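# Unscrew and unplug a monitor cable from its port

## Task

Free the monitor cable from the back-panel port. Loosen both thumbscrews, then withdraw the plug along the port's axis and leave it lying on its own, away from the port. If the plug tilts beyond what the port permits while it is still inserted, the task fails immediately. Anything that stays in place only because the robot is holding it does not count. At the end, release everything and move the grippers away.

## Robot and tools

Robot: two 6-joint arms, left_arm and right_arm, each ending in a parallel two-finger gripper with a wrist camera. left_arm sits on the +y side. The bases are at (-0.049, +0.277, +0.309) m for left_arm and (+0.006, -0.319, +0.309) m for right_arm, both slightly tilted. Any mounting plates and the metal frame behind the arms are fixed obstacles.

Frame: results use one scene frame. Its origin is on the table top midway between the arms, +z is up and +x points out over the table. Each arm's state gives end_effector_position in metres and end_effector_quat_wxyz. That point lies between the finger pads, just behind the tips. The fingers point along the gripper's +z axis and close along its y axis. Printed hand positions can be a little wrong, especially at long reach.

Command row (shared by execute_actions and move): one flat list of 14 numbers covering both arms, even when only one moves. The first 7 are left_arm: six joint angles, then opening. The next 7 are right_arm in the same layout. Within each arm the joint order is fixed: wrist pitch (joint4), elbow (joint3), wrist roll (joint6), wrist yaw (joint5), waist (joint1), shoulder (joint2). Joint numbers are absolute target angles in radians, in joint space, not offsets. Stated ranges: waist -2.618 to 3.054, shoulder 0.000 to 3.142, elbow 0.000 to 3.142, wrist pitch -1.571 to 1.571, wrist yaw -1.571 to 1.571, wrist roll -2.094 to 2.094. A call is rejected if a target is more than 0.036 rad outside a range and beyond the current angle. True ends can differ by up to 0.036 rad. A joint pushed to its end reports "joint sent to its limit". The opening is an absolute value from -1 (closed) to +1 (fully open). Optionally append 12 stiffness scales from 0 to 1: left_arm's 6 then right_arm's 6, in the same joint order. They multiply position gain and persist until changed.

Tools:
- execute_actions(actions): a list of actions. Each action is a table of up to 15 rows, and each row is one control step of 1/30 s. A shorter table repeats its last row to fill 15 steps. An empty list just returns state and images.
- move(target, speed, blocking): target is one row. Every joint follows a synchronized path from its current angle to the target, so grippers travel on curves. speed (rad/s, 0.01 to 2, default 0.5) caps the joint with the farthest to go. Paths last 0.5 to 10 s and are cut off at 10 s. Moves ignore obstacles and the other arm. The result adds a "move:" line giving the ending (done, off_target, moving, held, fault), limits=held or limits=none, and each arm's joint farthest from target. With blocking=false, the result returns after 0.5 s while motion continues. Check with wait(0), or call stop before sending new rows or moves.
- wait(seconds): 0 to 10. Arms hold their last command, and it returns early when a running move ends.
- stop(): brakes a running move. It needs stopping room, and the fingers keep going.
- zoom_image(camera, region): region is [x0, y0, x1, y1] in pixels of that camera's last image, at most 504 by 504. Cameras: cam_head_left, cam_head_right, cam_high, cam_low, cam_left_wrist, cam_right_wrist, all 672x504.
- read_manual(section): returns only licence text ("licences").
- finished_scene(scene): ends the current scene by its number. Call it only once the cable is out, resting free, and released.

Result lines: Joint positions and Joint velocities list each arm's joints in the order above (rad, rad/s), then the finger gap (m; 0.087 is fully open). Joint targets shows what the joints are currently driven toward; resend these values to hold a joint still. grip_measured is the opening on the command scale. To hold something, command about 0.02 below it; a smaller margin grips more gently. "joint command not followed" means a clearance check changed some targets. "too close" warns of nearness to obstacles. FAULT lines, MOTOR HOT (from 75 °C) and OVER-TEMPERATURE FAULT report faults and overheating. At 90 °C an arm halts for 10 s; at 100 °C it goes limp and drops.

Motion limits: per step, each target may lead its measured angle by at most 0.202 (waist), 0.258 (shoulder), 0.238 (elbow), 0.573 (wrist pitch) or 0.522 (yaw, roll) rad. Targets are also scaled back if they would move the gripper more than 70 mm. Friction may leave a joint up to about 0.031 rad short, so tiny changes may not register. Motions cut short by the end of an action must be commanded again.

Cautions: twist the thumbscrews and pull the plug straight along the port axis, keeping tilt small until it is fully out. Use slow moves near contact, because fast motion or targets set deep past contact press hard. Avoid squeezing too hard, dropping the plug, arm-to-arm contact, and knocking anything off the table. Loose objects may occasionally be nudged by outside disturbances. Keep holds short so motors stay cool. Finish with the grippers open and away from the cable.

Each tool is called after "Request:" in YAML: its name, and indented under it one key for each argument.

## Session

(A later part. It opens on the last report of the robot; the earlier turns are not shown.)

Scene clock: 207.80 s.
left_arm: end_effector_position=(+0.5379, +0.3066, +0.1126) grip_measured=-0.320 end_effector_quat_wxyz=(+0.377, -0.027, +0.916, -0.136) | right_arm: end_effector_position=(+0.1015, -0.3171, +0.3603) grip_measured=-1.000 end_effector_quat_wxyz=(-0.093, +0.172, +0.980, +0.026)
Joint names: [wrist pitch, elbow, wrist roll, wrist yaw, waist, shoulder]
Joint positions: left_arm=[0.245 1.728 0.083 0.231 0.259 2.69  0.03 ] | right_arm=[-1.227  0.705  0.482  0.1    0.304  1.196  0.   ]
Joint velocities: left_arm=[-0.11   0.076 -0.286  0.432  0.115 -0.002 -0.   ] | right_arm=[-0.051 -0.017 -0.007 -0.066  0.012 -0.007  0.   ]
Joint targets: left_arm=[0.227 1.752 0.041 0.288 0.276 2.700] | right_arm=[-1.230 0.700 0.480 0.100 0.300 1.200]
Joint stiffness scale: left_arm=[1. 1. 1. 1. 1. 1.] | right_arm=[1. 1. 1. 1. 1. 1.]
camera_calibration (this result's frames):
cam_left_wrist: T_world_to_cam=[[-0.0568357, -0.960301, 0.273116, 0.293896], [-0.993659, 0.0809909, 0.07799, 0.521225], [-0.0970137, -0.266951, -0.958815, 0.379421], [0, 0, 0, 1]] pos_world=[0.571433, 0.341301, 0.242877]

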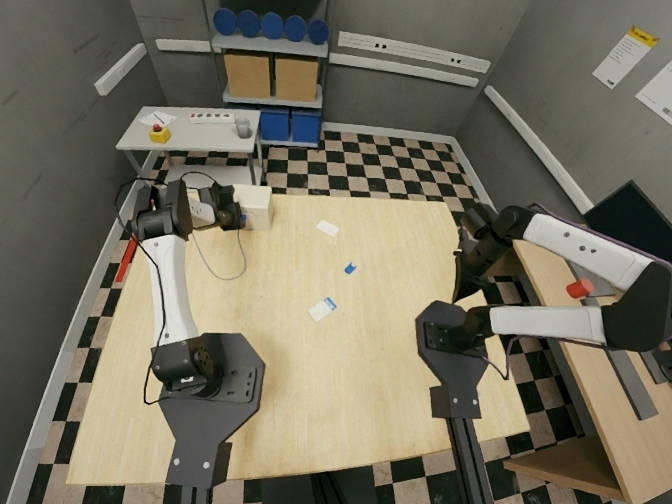

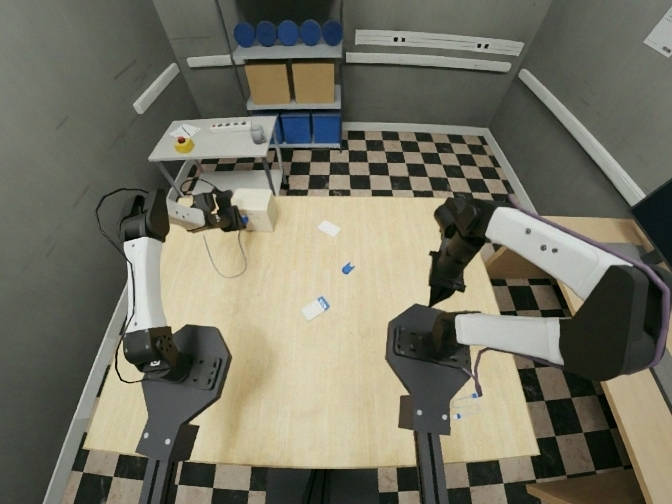

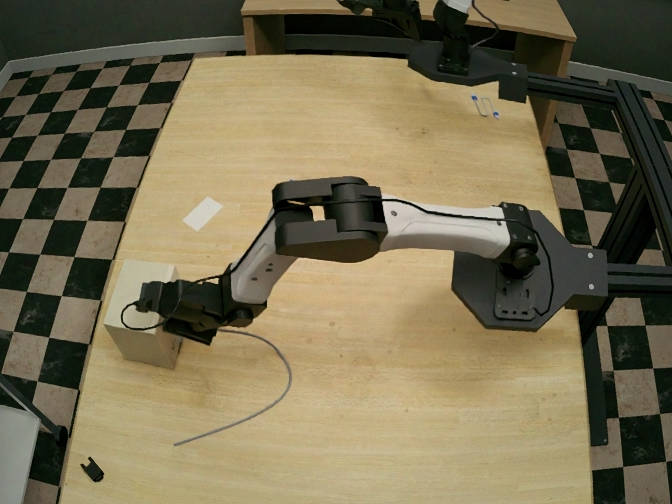

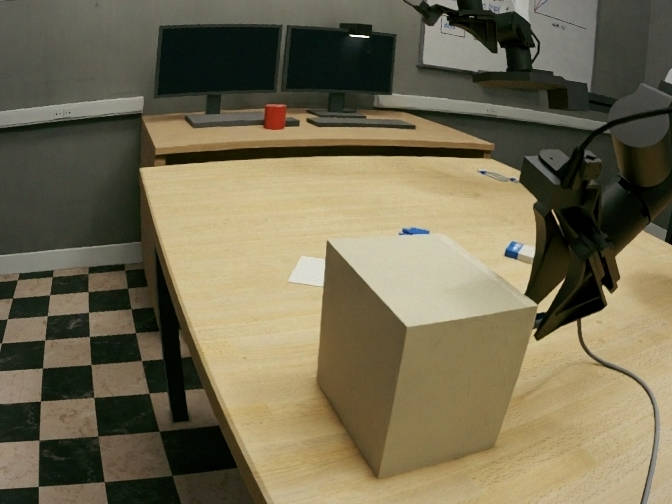

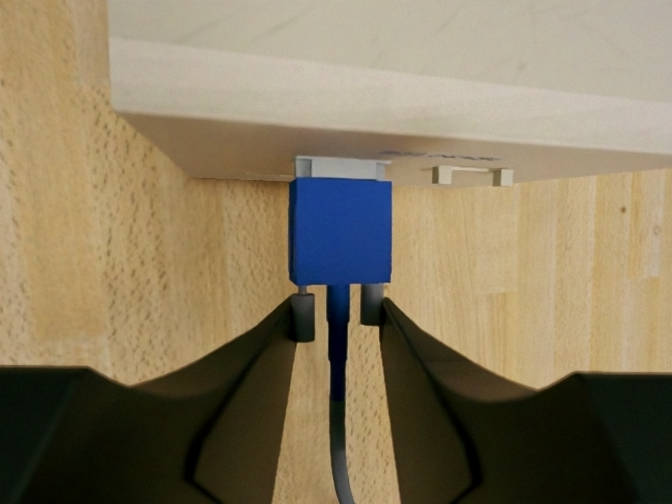

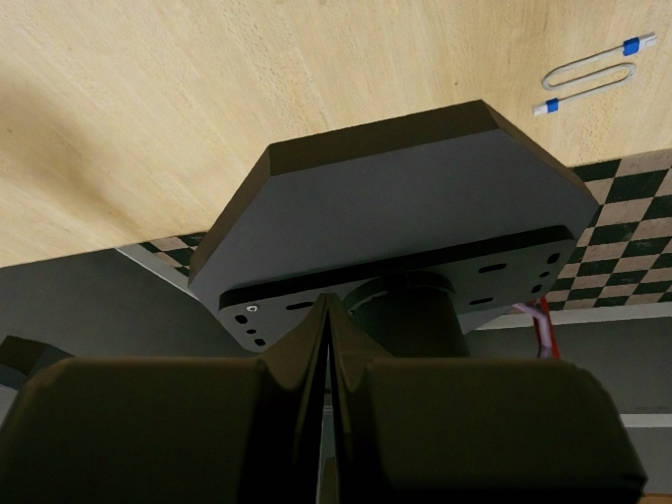

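Request:
execute_actions:
  actions:
    - [[0.227,1.752,0.041,0.288,0.276,2.70,0.2,-1.23,0.7,0.48,0.1,0.3,1.2,-1]]

Request:
move:
  target: [0.351,1.652,0.231,-0.042,0.171,2.69,0.2,-1.23,0.7,0.48,0.1,0.3,1.2,-1]
  speed: 0.6

Scene clock: 210.37 s.
left_arm: end_effector_position=(+0.5372, +0.3022, +0.1130) grip_measured=+0.200 end_effector_quat_wxyz=(+0.374, -0.039, +0.912, -0.163) | right_arm: end_effector_position=(+0.1015, -0.3171, +0.3603) grip_measured=-1.000 end_effector_quat_wxyz=(-0.093, +0.172, +0.980, +0.026)
Joint names: [wrist pitch, elbow, wrist roll, wrist yaw, waist, shoulder]
Joint positions: left_arm=[0.24  1.735 0.047 0.278 0.267 2.696 0.052] | right_arm=[-1.227  0.705  0.482  0.1    0.304  1.196  0.   ]
Joint velocities: left_arm=[-0.007 -0.007  0.007  0.022 -0.037 -0.022  0.002] | right_arm=[-0.051 -0.007 -0.007  0.037 -0.002 -0.012  0.   ]
Joint targets: left_arm=[0.227 1.752 0.041 0.288 0.276 2.700] | right_arm=[-1.230 0.700 0.480 0.100 0.300 1.200]
Joint stiffness scale: left_arm=[1. 1. 1. 1. 1. 1.] | right_arm=[1. 1. 1. 1. 1. 1.]
camera_calibration (this result's frames):
cam_left_wrist: T_world_to_cam=[[-0.0547167, -0.943024, 0.328196, 0.276948], [-0.993512, 0.0842367, 0.0764039, 0.520031], [-0.0996968, -0.321886, -0.941515, 0.394645], [0, 0, 0, 1]] pos_world=[0.571156, 0.344393, 0.240938]

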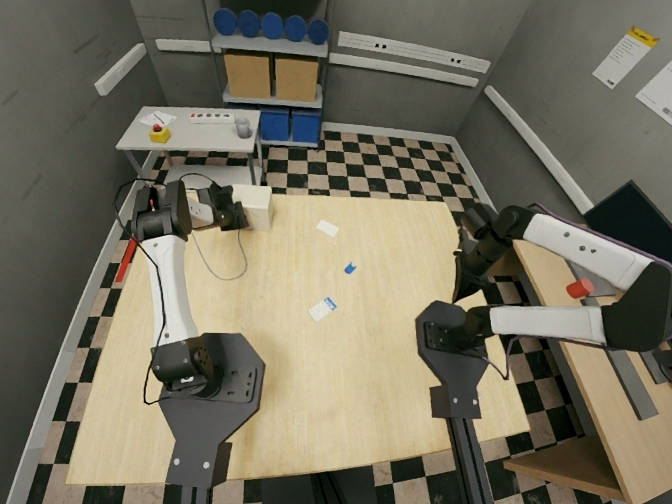

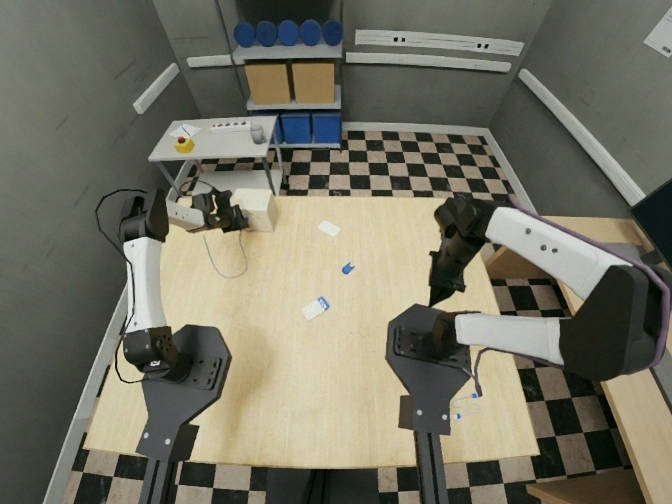

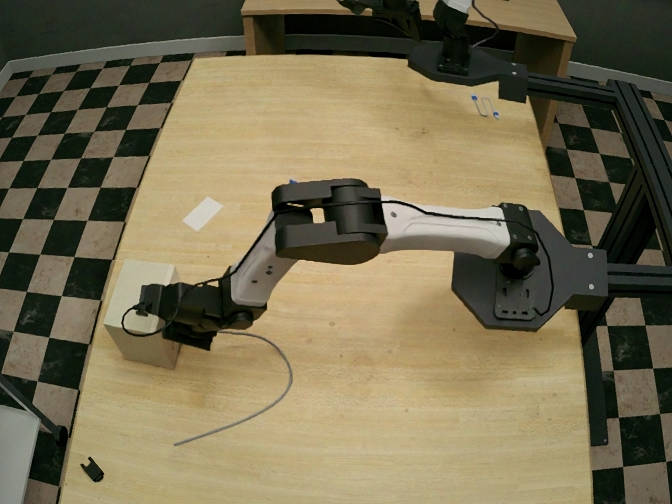

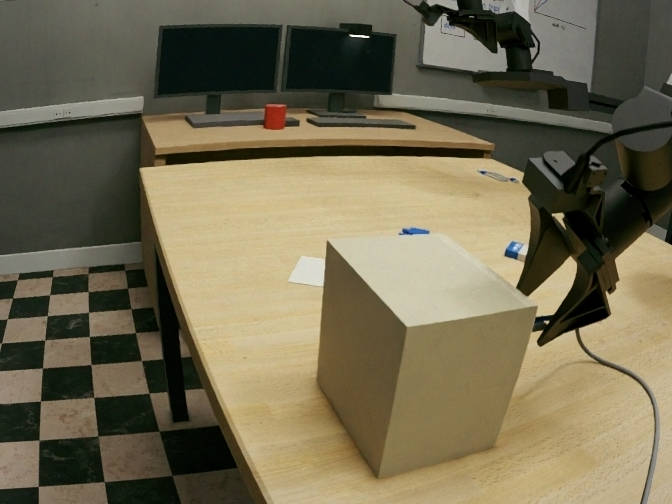

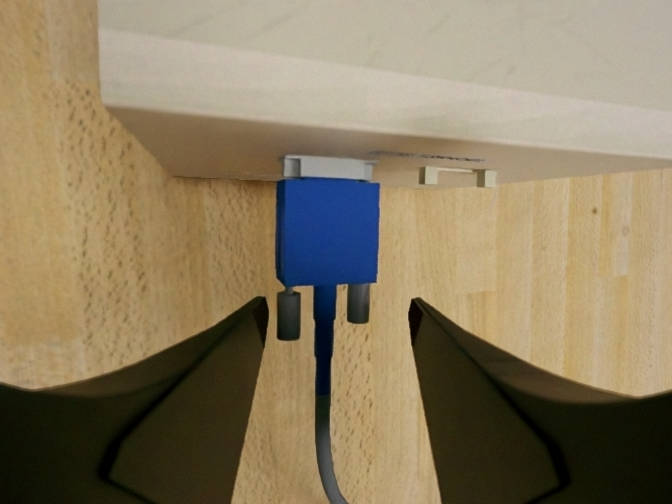

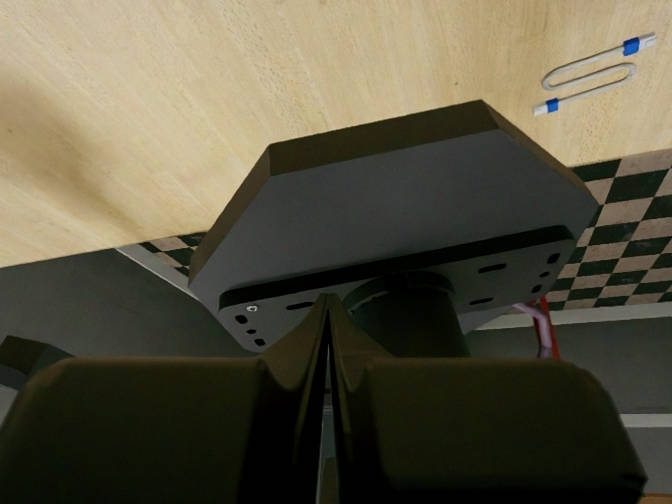

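Scene clock: 211.70 s.
left_arm: end_effector_position=(+0.5360, +0.3050, +0.1040) grip_measured=+0.200 end_effector_quat_wxyz=(+0.384, +0.027, +0.923, -0.007) | right_arm: end_effector_position=(+0.1015, -0.3171, +0.3603) grip_measured=-1.000 end_effector_quat_wxyz=(-0.093, +0.172, +0.980, +0.026)
Joint names: [wrist pitch, elbow, wrist roll, wrist yaw, waist, shoulder]
Joint positions: left_arm=[ 0.345  1.671  0.225 -0.03   0.174  2.696  0.052] | right_arm=[-1.227  0.705  0.482  0.1    0.304  1.196  0.   ]
Joint velocities: left_arm=[-0.037 -0.002 -0.037 -0.037  0.002  0.007 -0.   ] | right_arm=[ 0.095  0.012 -0.022  0.007 -0.007 -0.017  0.   ]
Joint targets: left_arm=[0.351 1.652 0.231 -0.042 0.171 2.690] | right_arm=[-1.230 0.700 0.480 0.100 0.300 1.200]
Joint stiffness scale: left_arm=[1. 1. 1. 1. 1. 1.] | right_arm=[1. 1. 1. 1. 1. 1.]
move: done; limits=none; left_arm: farthest joint: the elbow, 0.019 radians from its target (0.083 radians at the start); right_arm: farthest joint: the elbow, 0.005 radians from its target (0.005 radians at the start)
camera_calibration (this result's frames):
cam_left_wrist: T_world_to_cam=[[-0.0586905, -0.998265, -0.00478132, 0.336074], [-0.994931, 0.0581013, 0.0820807, 0.527381], [-0.0816605, 0.00957443, -0.996614, 0.281965], [0, 0, 0, 1]] pos_world=[0.567457, 0.30215, 0.239329]

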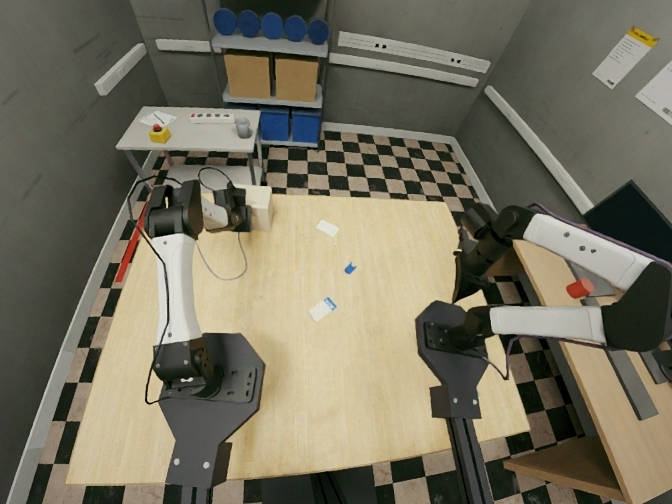

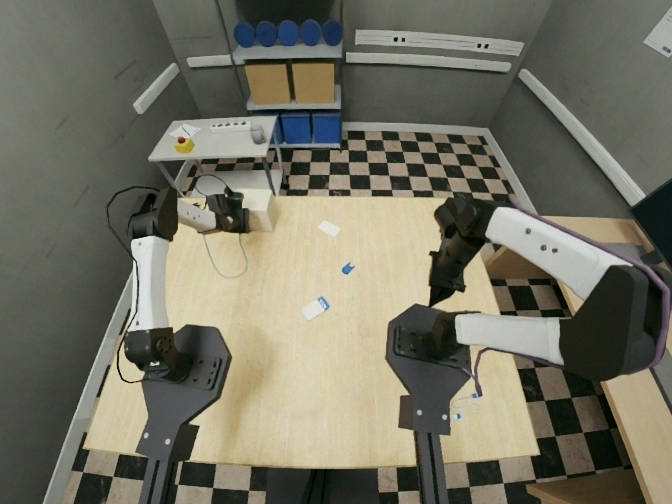

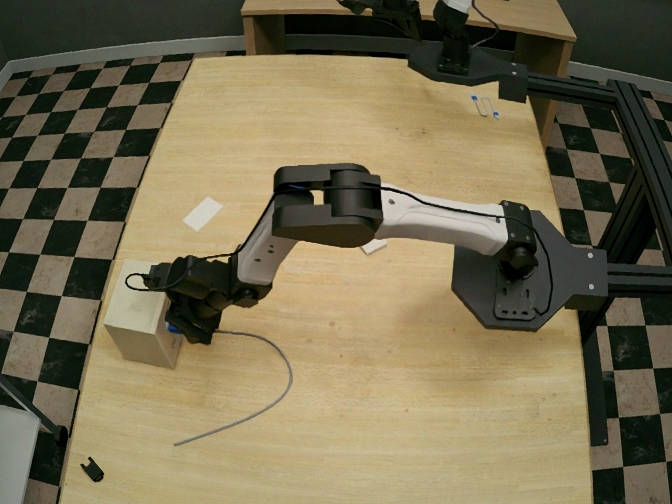

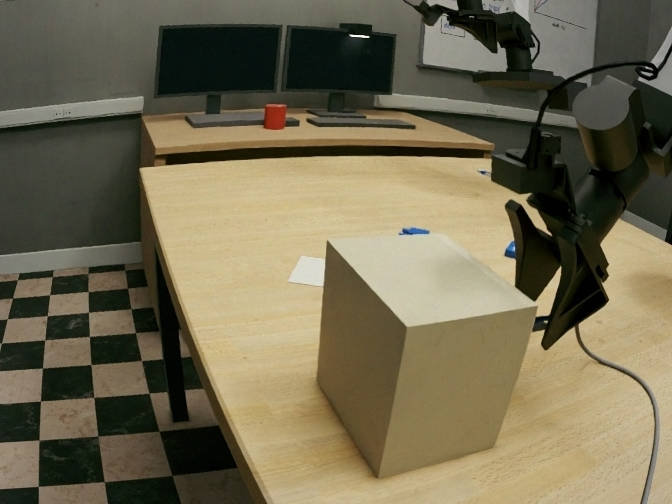

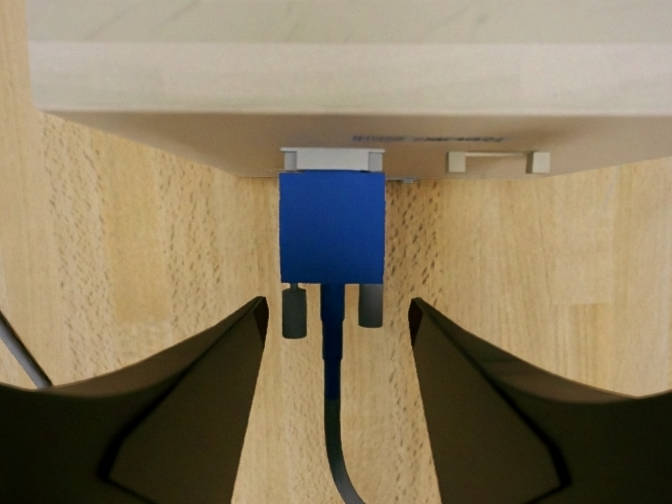

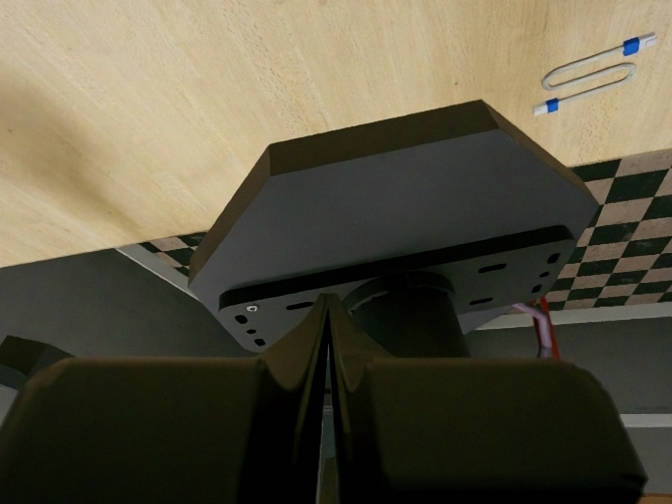

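Request:
execute_actions:
  actions:
    - [[0.351,1.685,0.228,-0.042,0.185,2.684,0.2,-1.23,0.7,0.48,0.1,0.3,1.2,-1],[0.351,1.685,0.228,-0.042,0.185,2.684,0.2,-1.23,0.7,0.48,0.1,0.3,1.2,-1],[0.351,1.685,0.228,-0.042,0.185,2.684,0.1,-1.23,0.7,0.48,0.1,0.3,1.2,-1],[0.351,1.685,0.228,-0.042,0.185,2.684,0.0,-1.23,0.7,0.48,0.1,0.3,1.2,-1],[0.351,1.685,0.228,-0.042,0.185,2.684,-0.1,-1.23,0.7,0.48,0.1,0.3,1.2,-1],[0.351,1.685,0.228,-0.042,0.185,2.684,-0.18,-1.23,0.7,0.48,0.1,0.3,1.2,-1],[0.351,1.685,0.228,-0.042,0.185,2.684,-0.22,-1.23,0.7,0.48,0.1,0.3,1.2,-1],[0.351,1.685,0.228,-0.042,0.185,2.684,-0.25,-1.23,0.7,0.48,0.1,0.3,1.2,-1],[0.351,1.685,0.228,-0.042,0.185,2.684,-0.28,-1.23,0.7,0.48,0.1,0.3,1.2,-1],[0.351,1.685,0.228,-0.042,0.185,2.684,-0.31,-1.23,0.7,0.48,0.1,0.3,1.2,-1],[0.351,1.685,0.228,-0.042,0.185,2.684,-0.4,-1.23,0.7,0.48,0.1,0.3,1.2,-1]]
    - [[0.33,1.688,0.205,0.001,0.187,2.68,-0.4,-1.23,0.7,0.48,0.1,0.3,1.2,-1],[0.318,1.692,0.19,0.024,0.192,2.678,-0.4,-1.23,0.7,0.48,0.1,0.3,1.2,-1],[0.31,1.695,0.176,0.048,0.199,2.677,-0.4,-1.23,0.7,0.48,0.1,0.3,1.2,-1],[0.3,1.70,0.162,0.072,0.206,2.676,-0.4,-1.23,0.7,0.48,0.1,0.3,1.2,-1],[0.291,1.704,0.148,0.096,0.213,2.676,-0.4,-1.23,0.7,0.48,0.1,0.3,1.2,-1],[0.282,1.708,0.134,0.12,0.22,2.676,-0.4,-1.23,0.7,0.48,0.1,0.3,1.2,-1],[0.274,1.714,0.12,0.143,0.228,2.677,-0.4,-1.23,0.7,0.48,0.1,0.3,1.2,-1],[0.265,1.719,0.106,0.167,0.235,2.678,-0.4,-1.23,0.7,0.48,0.1,0.3,1.2,-1],[0.257,1.724,0.093,0.191,0.243,2.68,-0.4,-1.23,0.7,0.48,0.1,0.3,1.2,-1],[0.249,1.731,0.08,0.215,0.251,2.685,-0.4,-1.23,0.7,0.48,0.1,0.3,1.2,-1],[0.242,1.738,0.067,0.239,0.259,2.69,-0.4,-1.23,0.7,0.48,0.1,0.3,1.2,-1],[0.234,1.744,0.054,0.263,0.267,2.695,-0.4,-1.23,0.7,0.48,0.1,0.3,1.2,-1],[0.227,1.752,0.041,0.288,0.276,2.70,-0.4,-1.23,0.7,0.48,0.1,0.3,1.2,-1]]

Scene clock: 213.83 s.
left_arm: end_effector_position=(+0.5354, +0.3049, +0.1065) grip_measured=-0.336 end_effector_quat_wxyz=(+0.373, -0.032, +0.917, -0.137) | right_arm: end_effector_position=(+0.1015, -0.3171, +0.3603) grip_measured=-1.000 end_effector_quat_wxyz=(-0.093, +0.172, +0.980, +0.026)
Joint names: [wrist pitch, elbow, wrist roll, wrist yaw, waist, shoulder]
Joint positions: left_arm=[0.25  1.729 0.073 0.226 0.257 2.702 0.029] | right_arm=[-1.227  0.705  0.482  0.1    0.304  1.196  0.   ]
Joint velocities: left_arm=[-0.095  0.095 -0.256  0.403  0.11   0.061  0.   ] | right_arm=[-0.037  0.002  0.007 -0.022  0.007  0.007  0.   ]
Joint targets: left_arm=[0.227 1.752 0.041 0.288 0.276 2.700] | right_arm=[-1.230 0.700 0.480 0.100 0.300 1.200]
Joint stiffness scale: left_arm=[1. 1. 1. 1. 1. 1.] | right_arm=[1. 1. 1. 1. 1. 1.]
camera_calibration (this result's frames):
cam_left_wrist: T_world_to_cam=[[-0.0467661, -0.959653, 0.277272, 0.287689], [-0.993431, 0.0737042, 0.0875372, 0.520479], [-0.104441, -0.271357, -0.956795, 0.37801], [0, 0, 0, 1]] pos_world=[0.569994, 0.340296, 0.236349]

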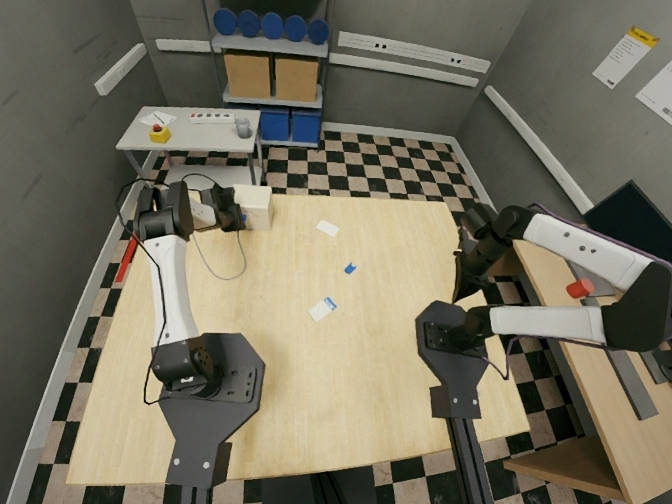

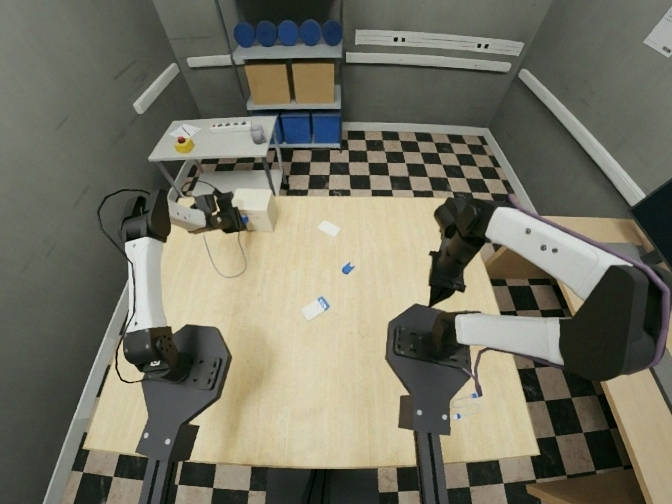

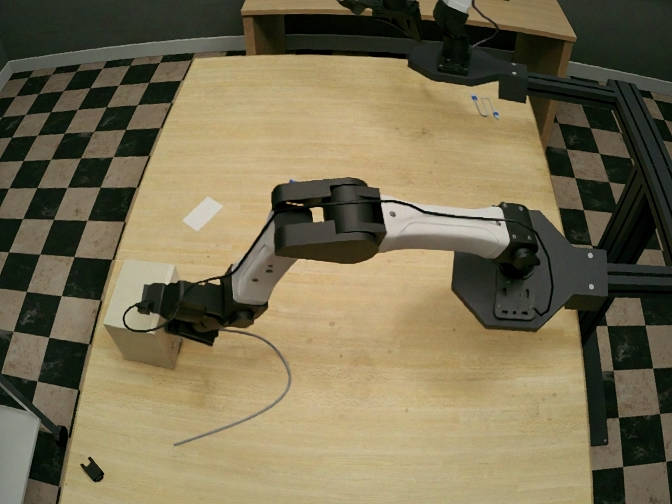

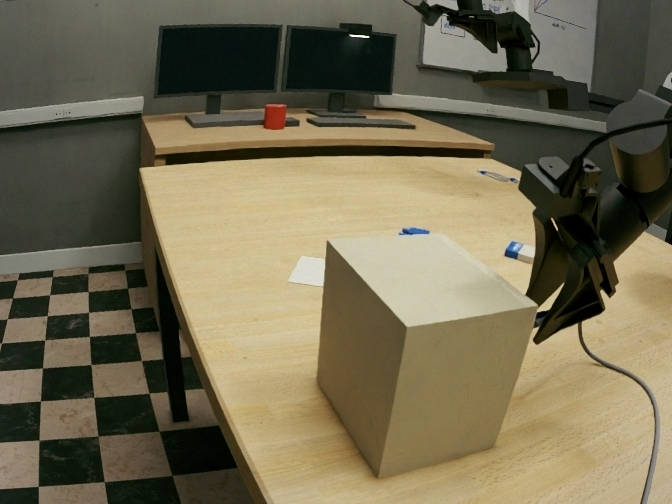

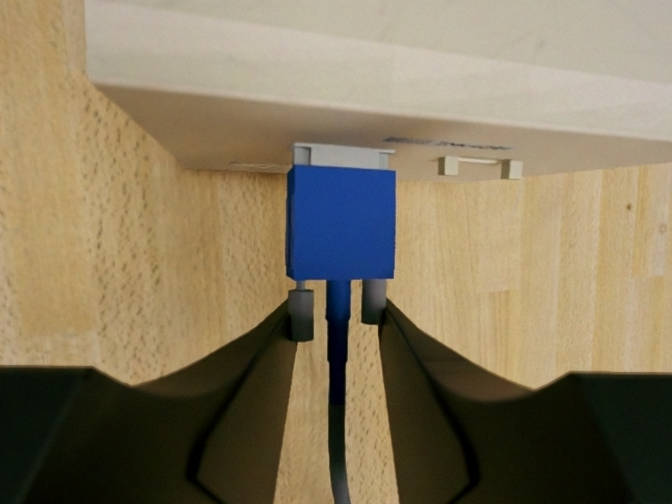

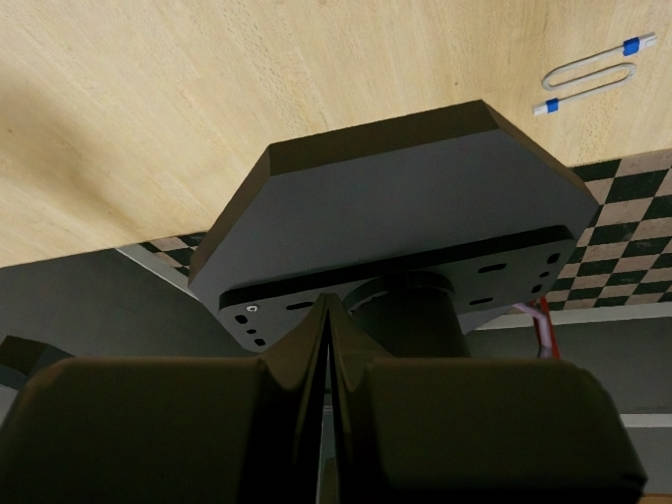

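Request:
execute_actions:
  actions:
    - [[0.227,1.752,0.041,0.288,0.276,2.70,0.2,-1.23,0.7,0.48,0.1,0.3,1.2,-1],[0.227,1.752,0.041,0.288,0.276,2.70,0.2,-1.23,0.7,0.48,0.1,0.3,1.2,-1],[0.227,1.752,0.041,0.288,0.276,2.70,0.2,-1.23,0.7,0.48,0.1,0.3,1.2,-1],[0.227,1.752,0.041,0.288,0.276,2.70,0.2,-1.23,0.7,0.48,0.1,0.3,1.2,-1],[0.24,1.74,0.06,0.255,0.265,2.695,0.2,-1.23,0.7,0.48,0.1,0.3,1.2,-1],[0.252,1.73,0.079,0.222,0.255,2.69,0.2,-1.23,0.7,0.48,0.1,0.3,1.2,-1],[0.264,1.72,0.098,0.189,0.244,2.687,0.2,-1.23,0.7,0.48,0.1,0.3,1.2,-1],[0.276,1.71,0.117,0.156,0.234,2.684,0.2,-1.23,0.7,0.48,0.1,0.3,1.2,-1],[0.288,1.70,0.136,0.123,0.223,2.682,0.2,-1.23,0.7,0.48,0.1,0.3,1.2,-1],[0.3,1.69,0.155,0.09,0.213,2.68,0.2,-1.23,0.7,0.48,0.1,0.3,1.2,-1],[0.312,1.68,0.174,0.057,0.202,2.68,0.2,-1.23,0.7,0.48,0.1,0.3,1.2,-1],[0.324,1.67,0.193,0.024,0.192,2.68,0.2,-1.23,0.7,0.48,0.1,0.3,1.2,-1],[0.336,1.662,0.212,-0.009,0.181,2.68,0.2,-1.23,0.7,0.48,0.1,0.3,1.2,-1],[0.346,1.654,0.231,-0.042,0.171,2.68,0.2,-1.23,0.7,0.48,0.1,0.3,1.2,-1]]
    - [[0.346,1.654,0.231,-0.042,0.171,2.68,0.2,-1.23,0.7,0.48,0.1,0.3,1.2,-1]]

Request:
zoom_image:
  camera: "cam_left_wrist"
  region: [270,250,410,355]

Scene clock: 215.53 s.
left_arm: end_effector_position=(+0.5404, +0.3037, +0.1117) grip_measured=+0.200 end_effector_quat_wxyz=(+0.389, +0.028, +0.921, -0.008) | right_arm: end_effector_position=(+0.1015, -0.3171, +0.3603) grip_measured=-1.000 end_effector_quat_wxyz=(-0.093, +0.172, +0.980, +0.026)
Joint names: [wrist pitch, elbow, wrist roll, wrist yaw, waist, shoulder]
Joint positions: left_arm=[ 0.34   1.674  0.224 -0.028  0.17   2.683  0.052] | right_arm=[-1.227  0.705  0.482  0.1    0.304  1.196  0.   ]
Joint velocities: left_arm=[-0.007  0.002 -0.022  0.037 -0.007 -0.007  0.001] | right_arm=[ 0.022 -0.022  0.022 -0.037 -0.017  0.017  0.   ]
Joint targets: left_arm=[0.346 1.654 0.231 -0.042 0.171 2.680] | right_arm=[-1.230 0.700 0.480 0.100 0.300 1.200]
Joint stiffness scale: left_arm=[1. 1. 1. 1. 1. 1.] | right_arm=[1. 1. 1. 1. 1. 1.]
camera_calibration (this result's frames):
cam_left_wrist: T_world_to_cam=[[-0.0614378, -0.998104, -0.00379656, 0.336422], [-0.995644, 0.0610183, 0.0704949, 0.531959], [-0.0701295, 0.00811107, -0.997505, 0.284334], [0, 0, 0, 1]] pos_world=[0.570251, 0.301019, 0.247401]

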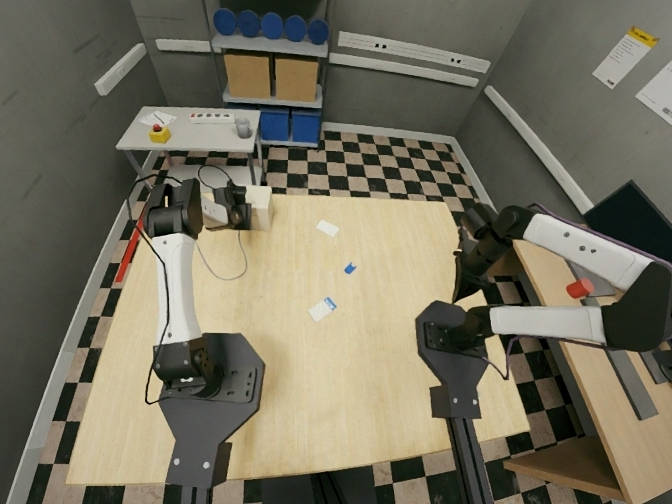

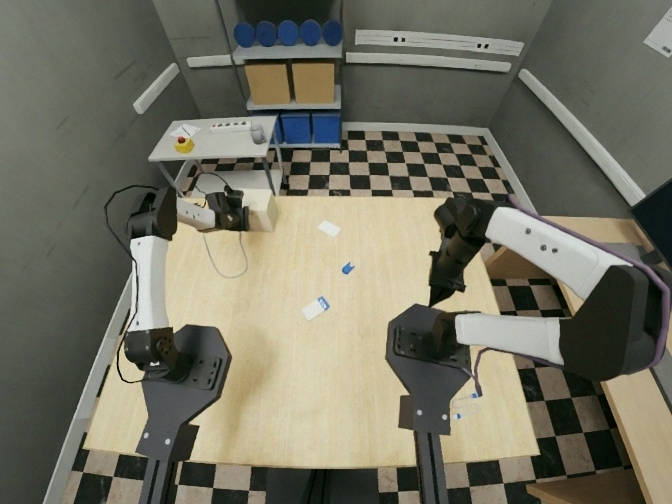

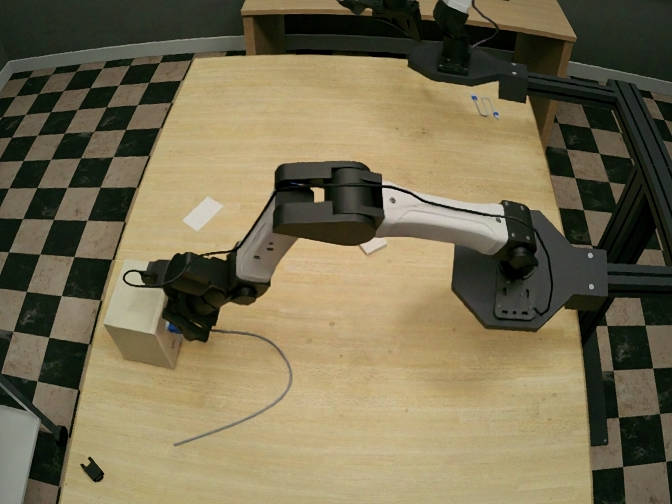

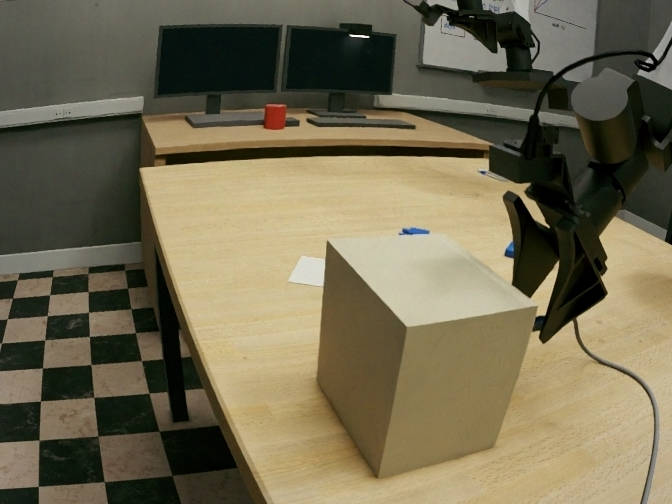

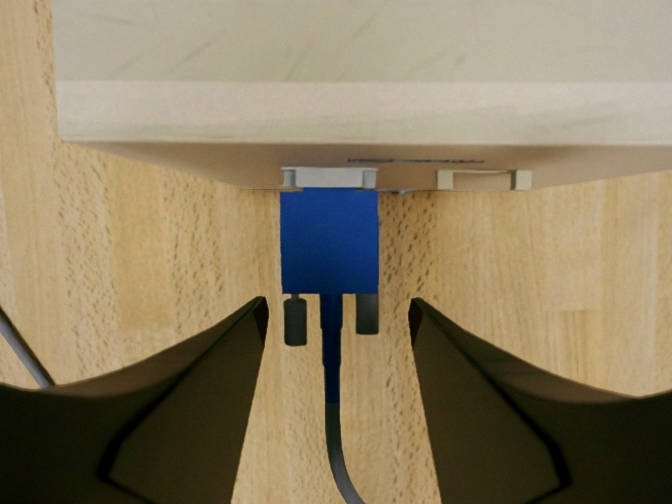

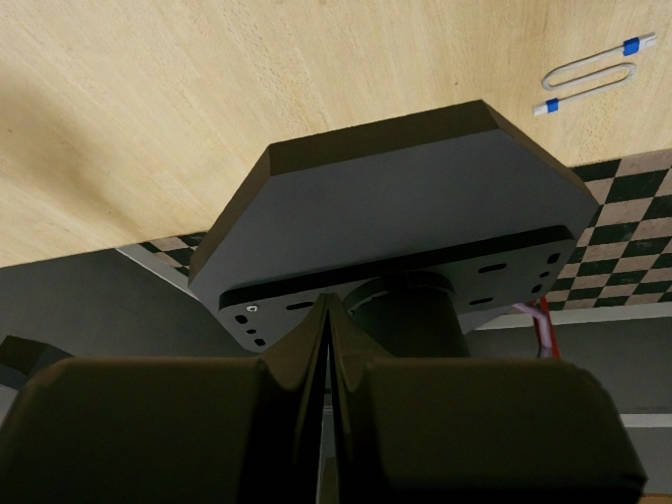

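Region (270, 250, 410, 355) of cam_left_wrist's 672x504 image, scaled by 3.600, with more detail than that image has; it fills the top 378 rows of this view, and the rest is white.

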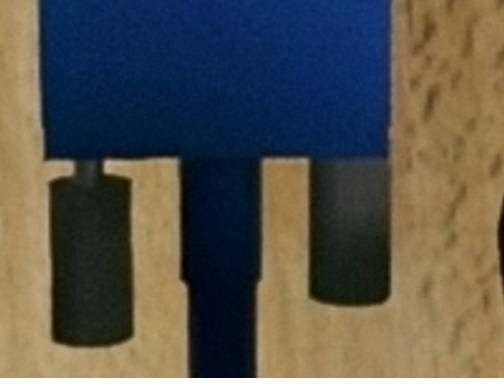

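Request:
execute_actions:
  actions:
    - [[0.351,1.685,0.228,-0.042,0.185,2.706,0.2,-1.23,0.7,0.48,0.1,0.3,1.2,-1],[0.351,1.685,0.228,-0.042,0.185,2.706,0.2,-1.23,0.7,0.48,0.1,0.3,1.2,-1],[0.351,1.685,0.228,-0.042,0.185,2.706,0.2,-1.23,0.7,0.48,0.1,0.3,1.2,-1],[0.351,1.685,0.228,-0.042,0.185,2.706,0.2,-1.23,0.7,0.48,0.1,0.3,1.2,-1],[0.351,1.685,0.228,-0.042,0.185,2.706,0.1,-1.23,0.7,0.48,0.1,0.3,1.2,-1],[0.351,1.685,0.228,-0.042,0.185,2.706,0.0,-1.23,0.7,0.48,0.1,0.3,1.2,-1],[0.351,1.685,0.228,-0.042,0.185,2.706,-0.1,-1.23,0.7,0.48,0.1,0.3,1.2,-1],[0.351,1.685,0.228,-0.042,0.185,2.69,-0.18,-1.23,0.7,0.48,0.1,0.3,1.2,-1],[0.351,1.685,0.228,-0.042,0.185,2.69,-0.22,-1.23,0.7,0.48,0.1,0.3,1.2,-1],[0.351,1.685,0.228,-0.042,0.185,2.69,-0.25,-1.23,0.7,0.48,0.1,0.3,1.2,-1],[0.351,1.685,0.228,-0.042,0.185,2.69,-0.28,-1.23,0.7,0.48,0.1,0.3,1.2,-1],[0.351,1.685,0.228,-0.042,0.185,2.69,-0.31,-1.23,0.7,0.48,0.1,0.3,1.2,-1],[0.351,1.685,0.228,-0.042,0.185,2.69,-0.4,-1.23,0.7,0.48,0.1,0.3,1.2,-1]]

Scene clock: 217.07 s.
left_arm: end_effector_position=(+0.5410, +0.3073, +0.1119) grip_measured=-0.292 end_effector_quat_wxyz=(+0.391, +0.026, +0.920, -0.006) | right_arm: end_effector_position=(+0.1015, -0.3171, +0.3603) grip_measured=-1.000 end_effector_quat_wxyz=(-0.093, +0.172, +0.980, +0.026)
Joint names: [wrist pitch, elbow, wrist roll, wrist yaw, waist, shoulder]
Joint positions: left_arm=[ 0.345  1.674  0.225 -0.027  0.175  2.683  0.031] | right_arm=[-1.227  0.705  0.482  0.1    0.304  1.196  0.   ]
Joint velocities: left_arm=[-0.139 -0.022 -0.051  0.007 -0.002  0.007 -0.001] | right_arm=[-0.051 -0.002 -0.007 -0.022 -0.007 -0.002  0.   ]
Joint targets: left_arm=[0.351 1.685 0.228 -0.042 0.185 2.690] | right_arm=[-1.230 0.700 0.480 0.100 0.300 1.200]
Joint stiffness scale: left_arm=[1. 1. 1. 1. 1. 1.] | right_arm=[1. 1. 1. 1. 1. 1.]
camera_calibration (this result's frames):
cam_left_wrist: T_world_to_cam=[[-0.0565707, -0.998383, -0.0055537, 0.337662], [-0.996205, 0.056077, 0.0665665, 0.534645], [-0.0661475, 0.00929834, -0.997767, 0.282016], [0, 0, 0, 1]] pos_world=[0.570372, 0.304512, 0.247672]

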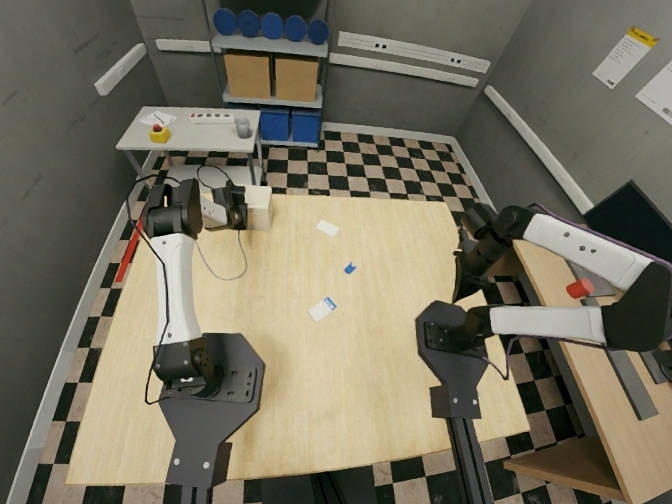

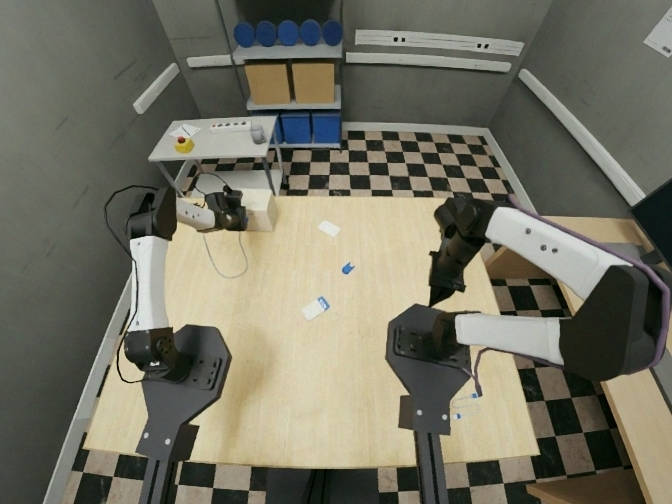

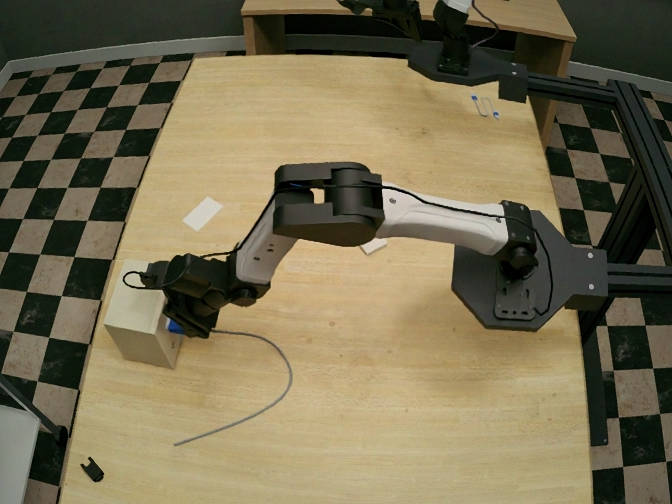

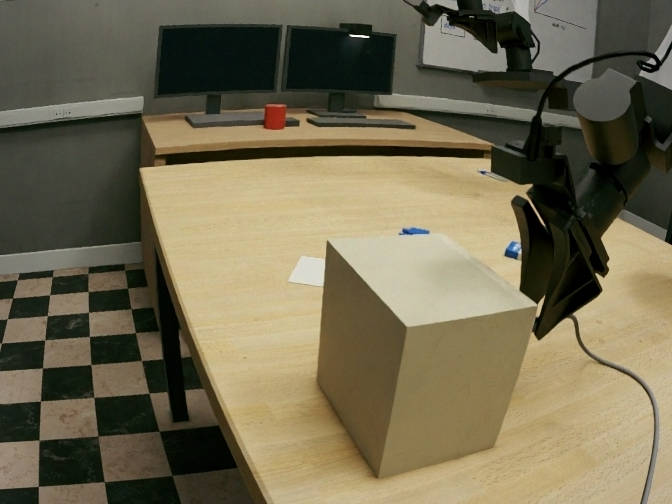

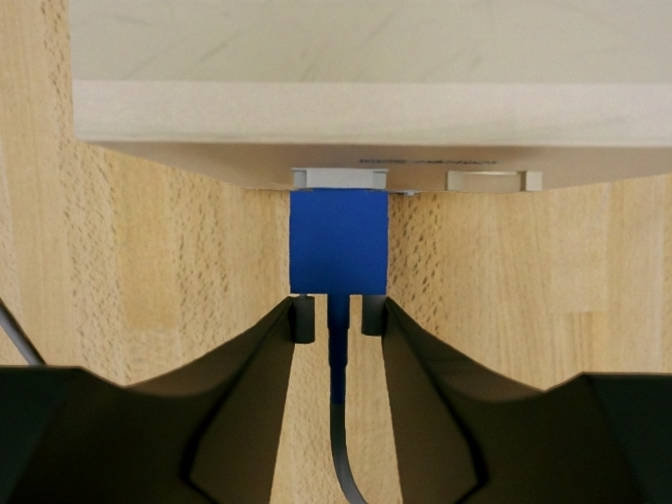

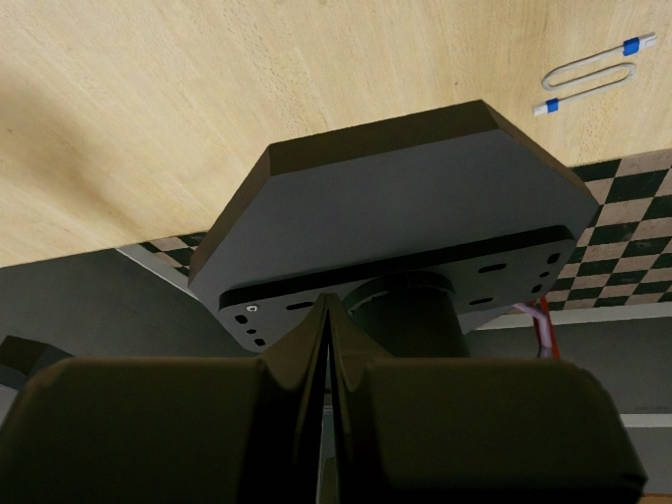

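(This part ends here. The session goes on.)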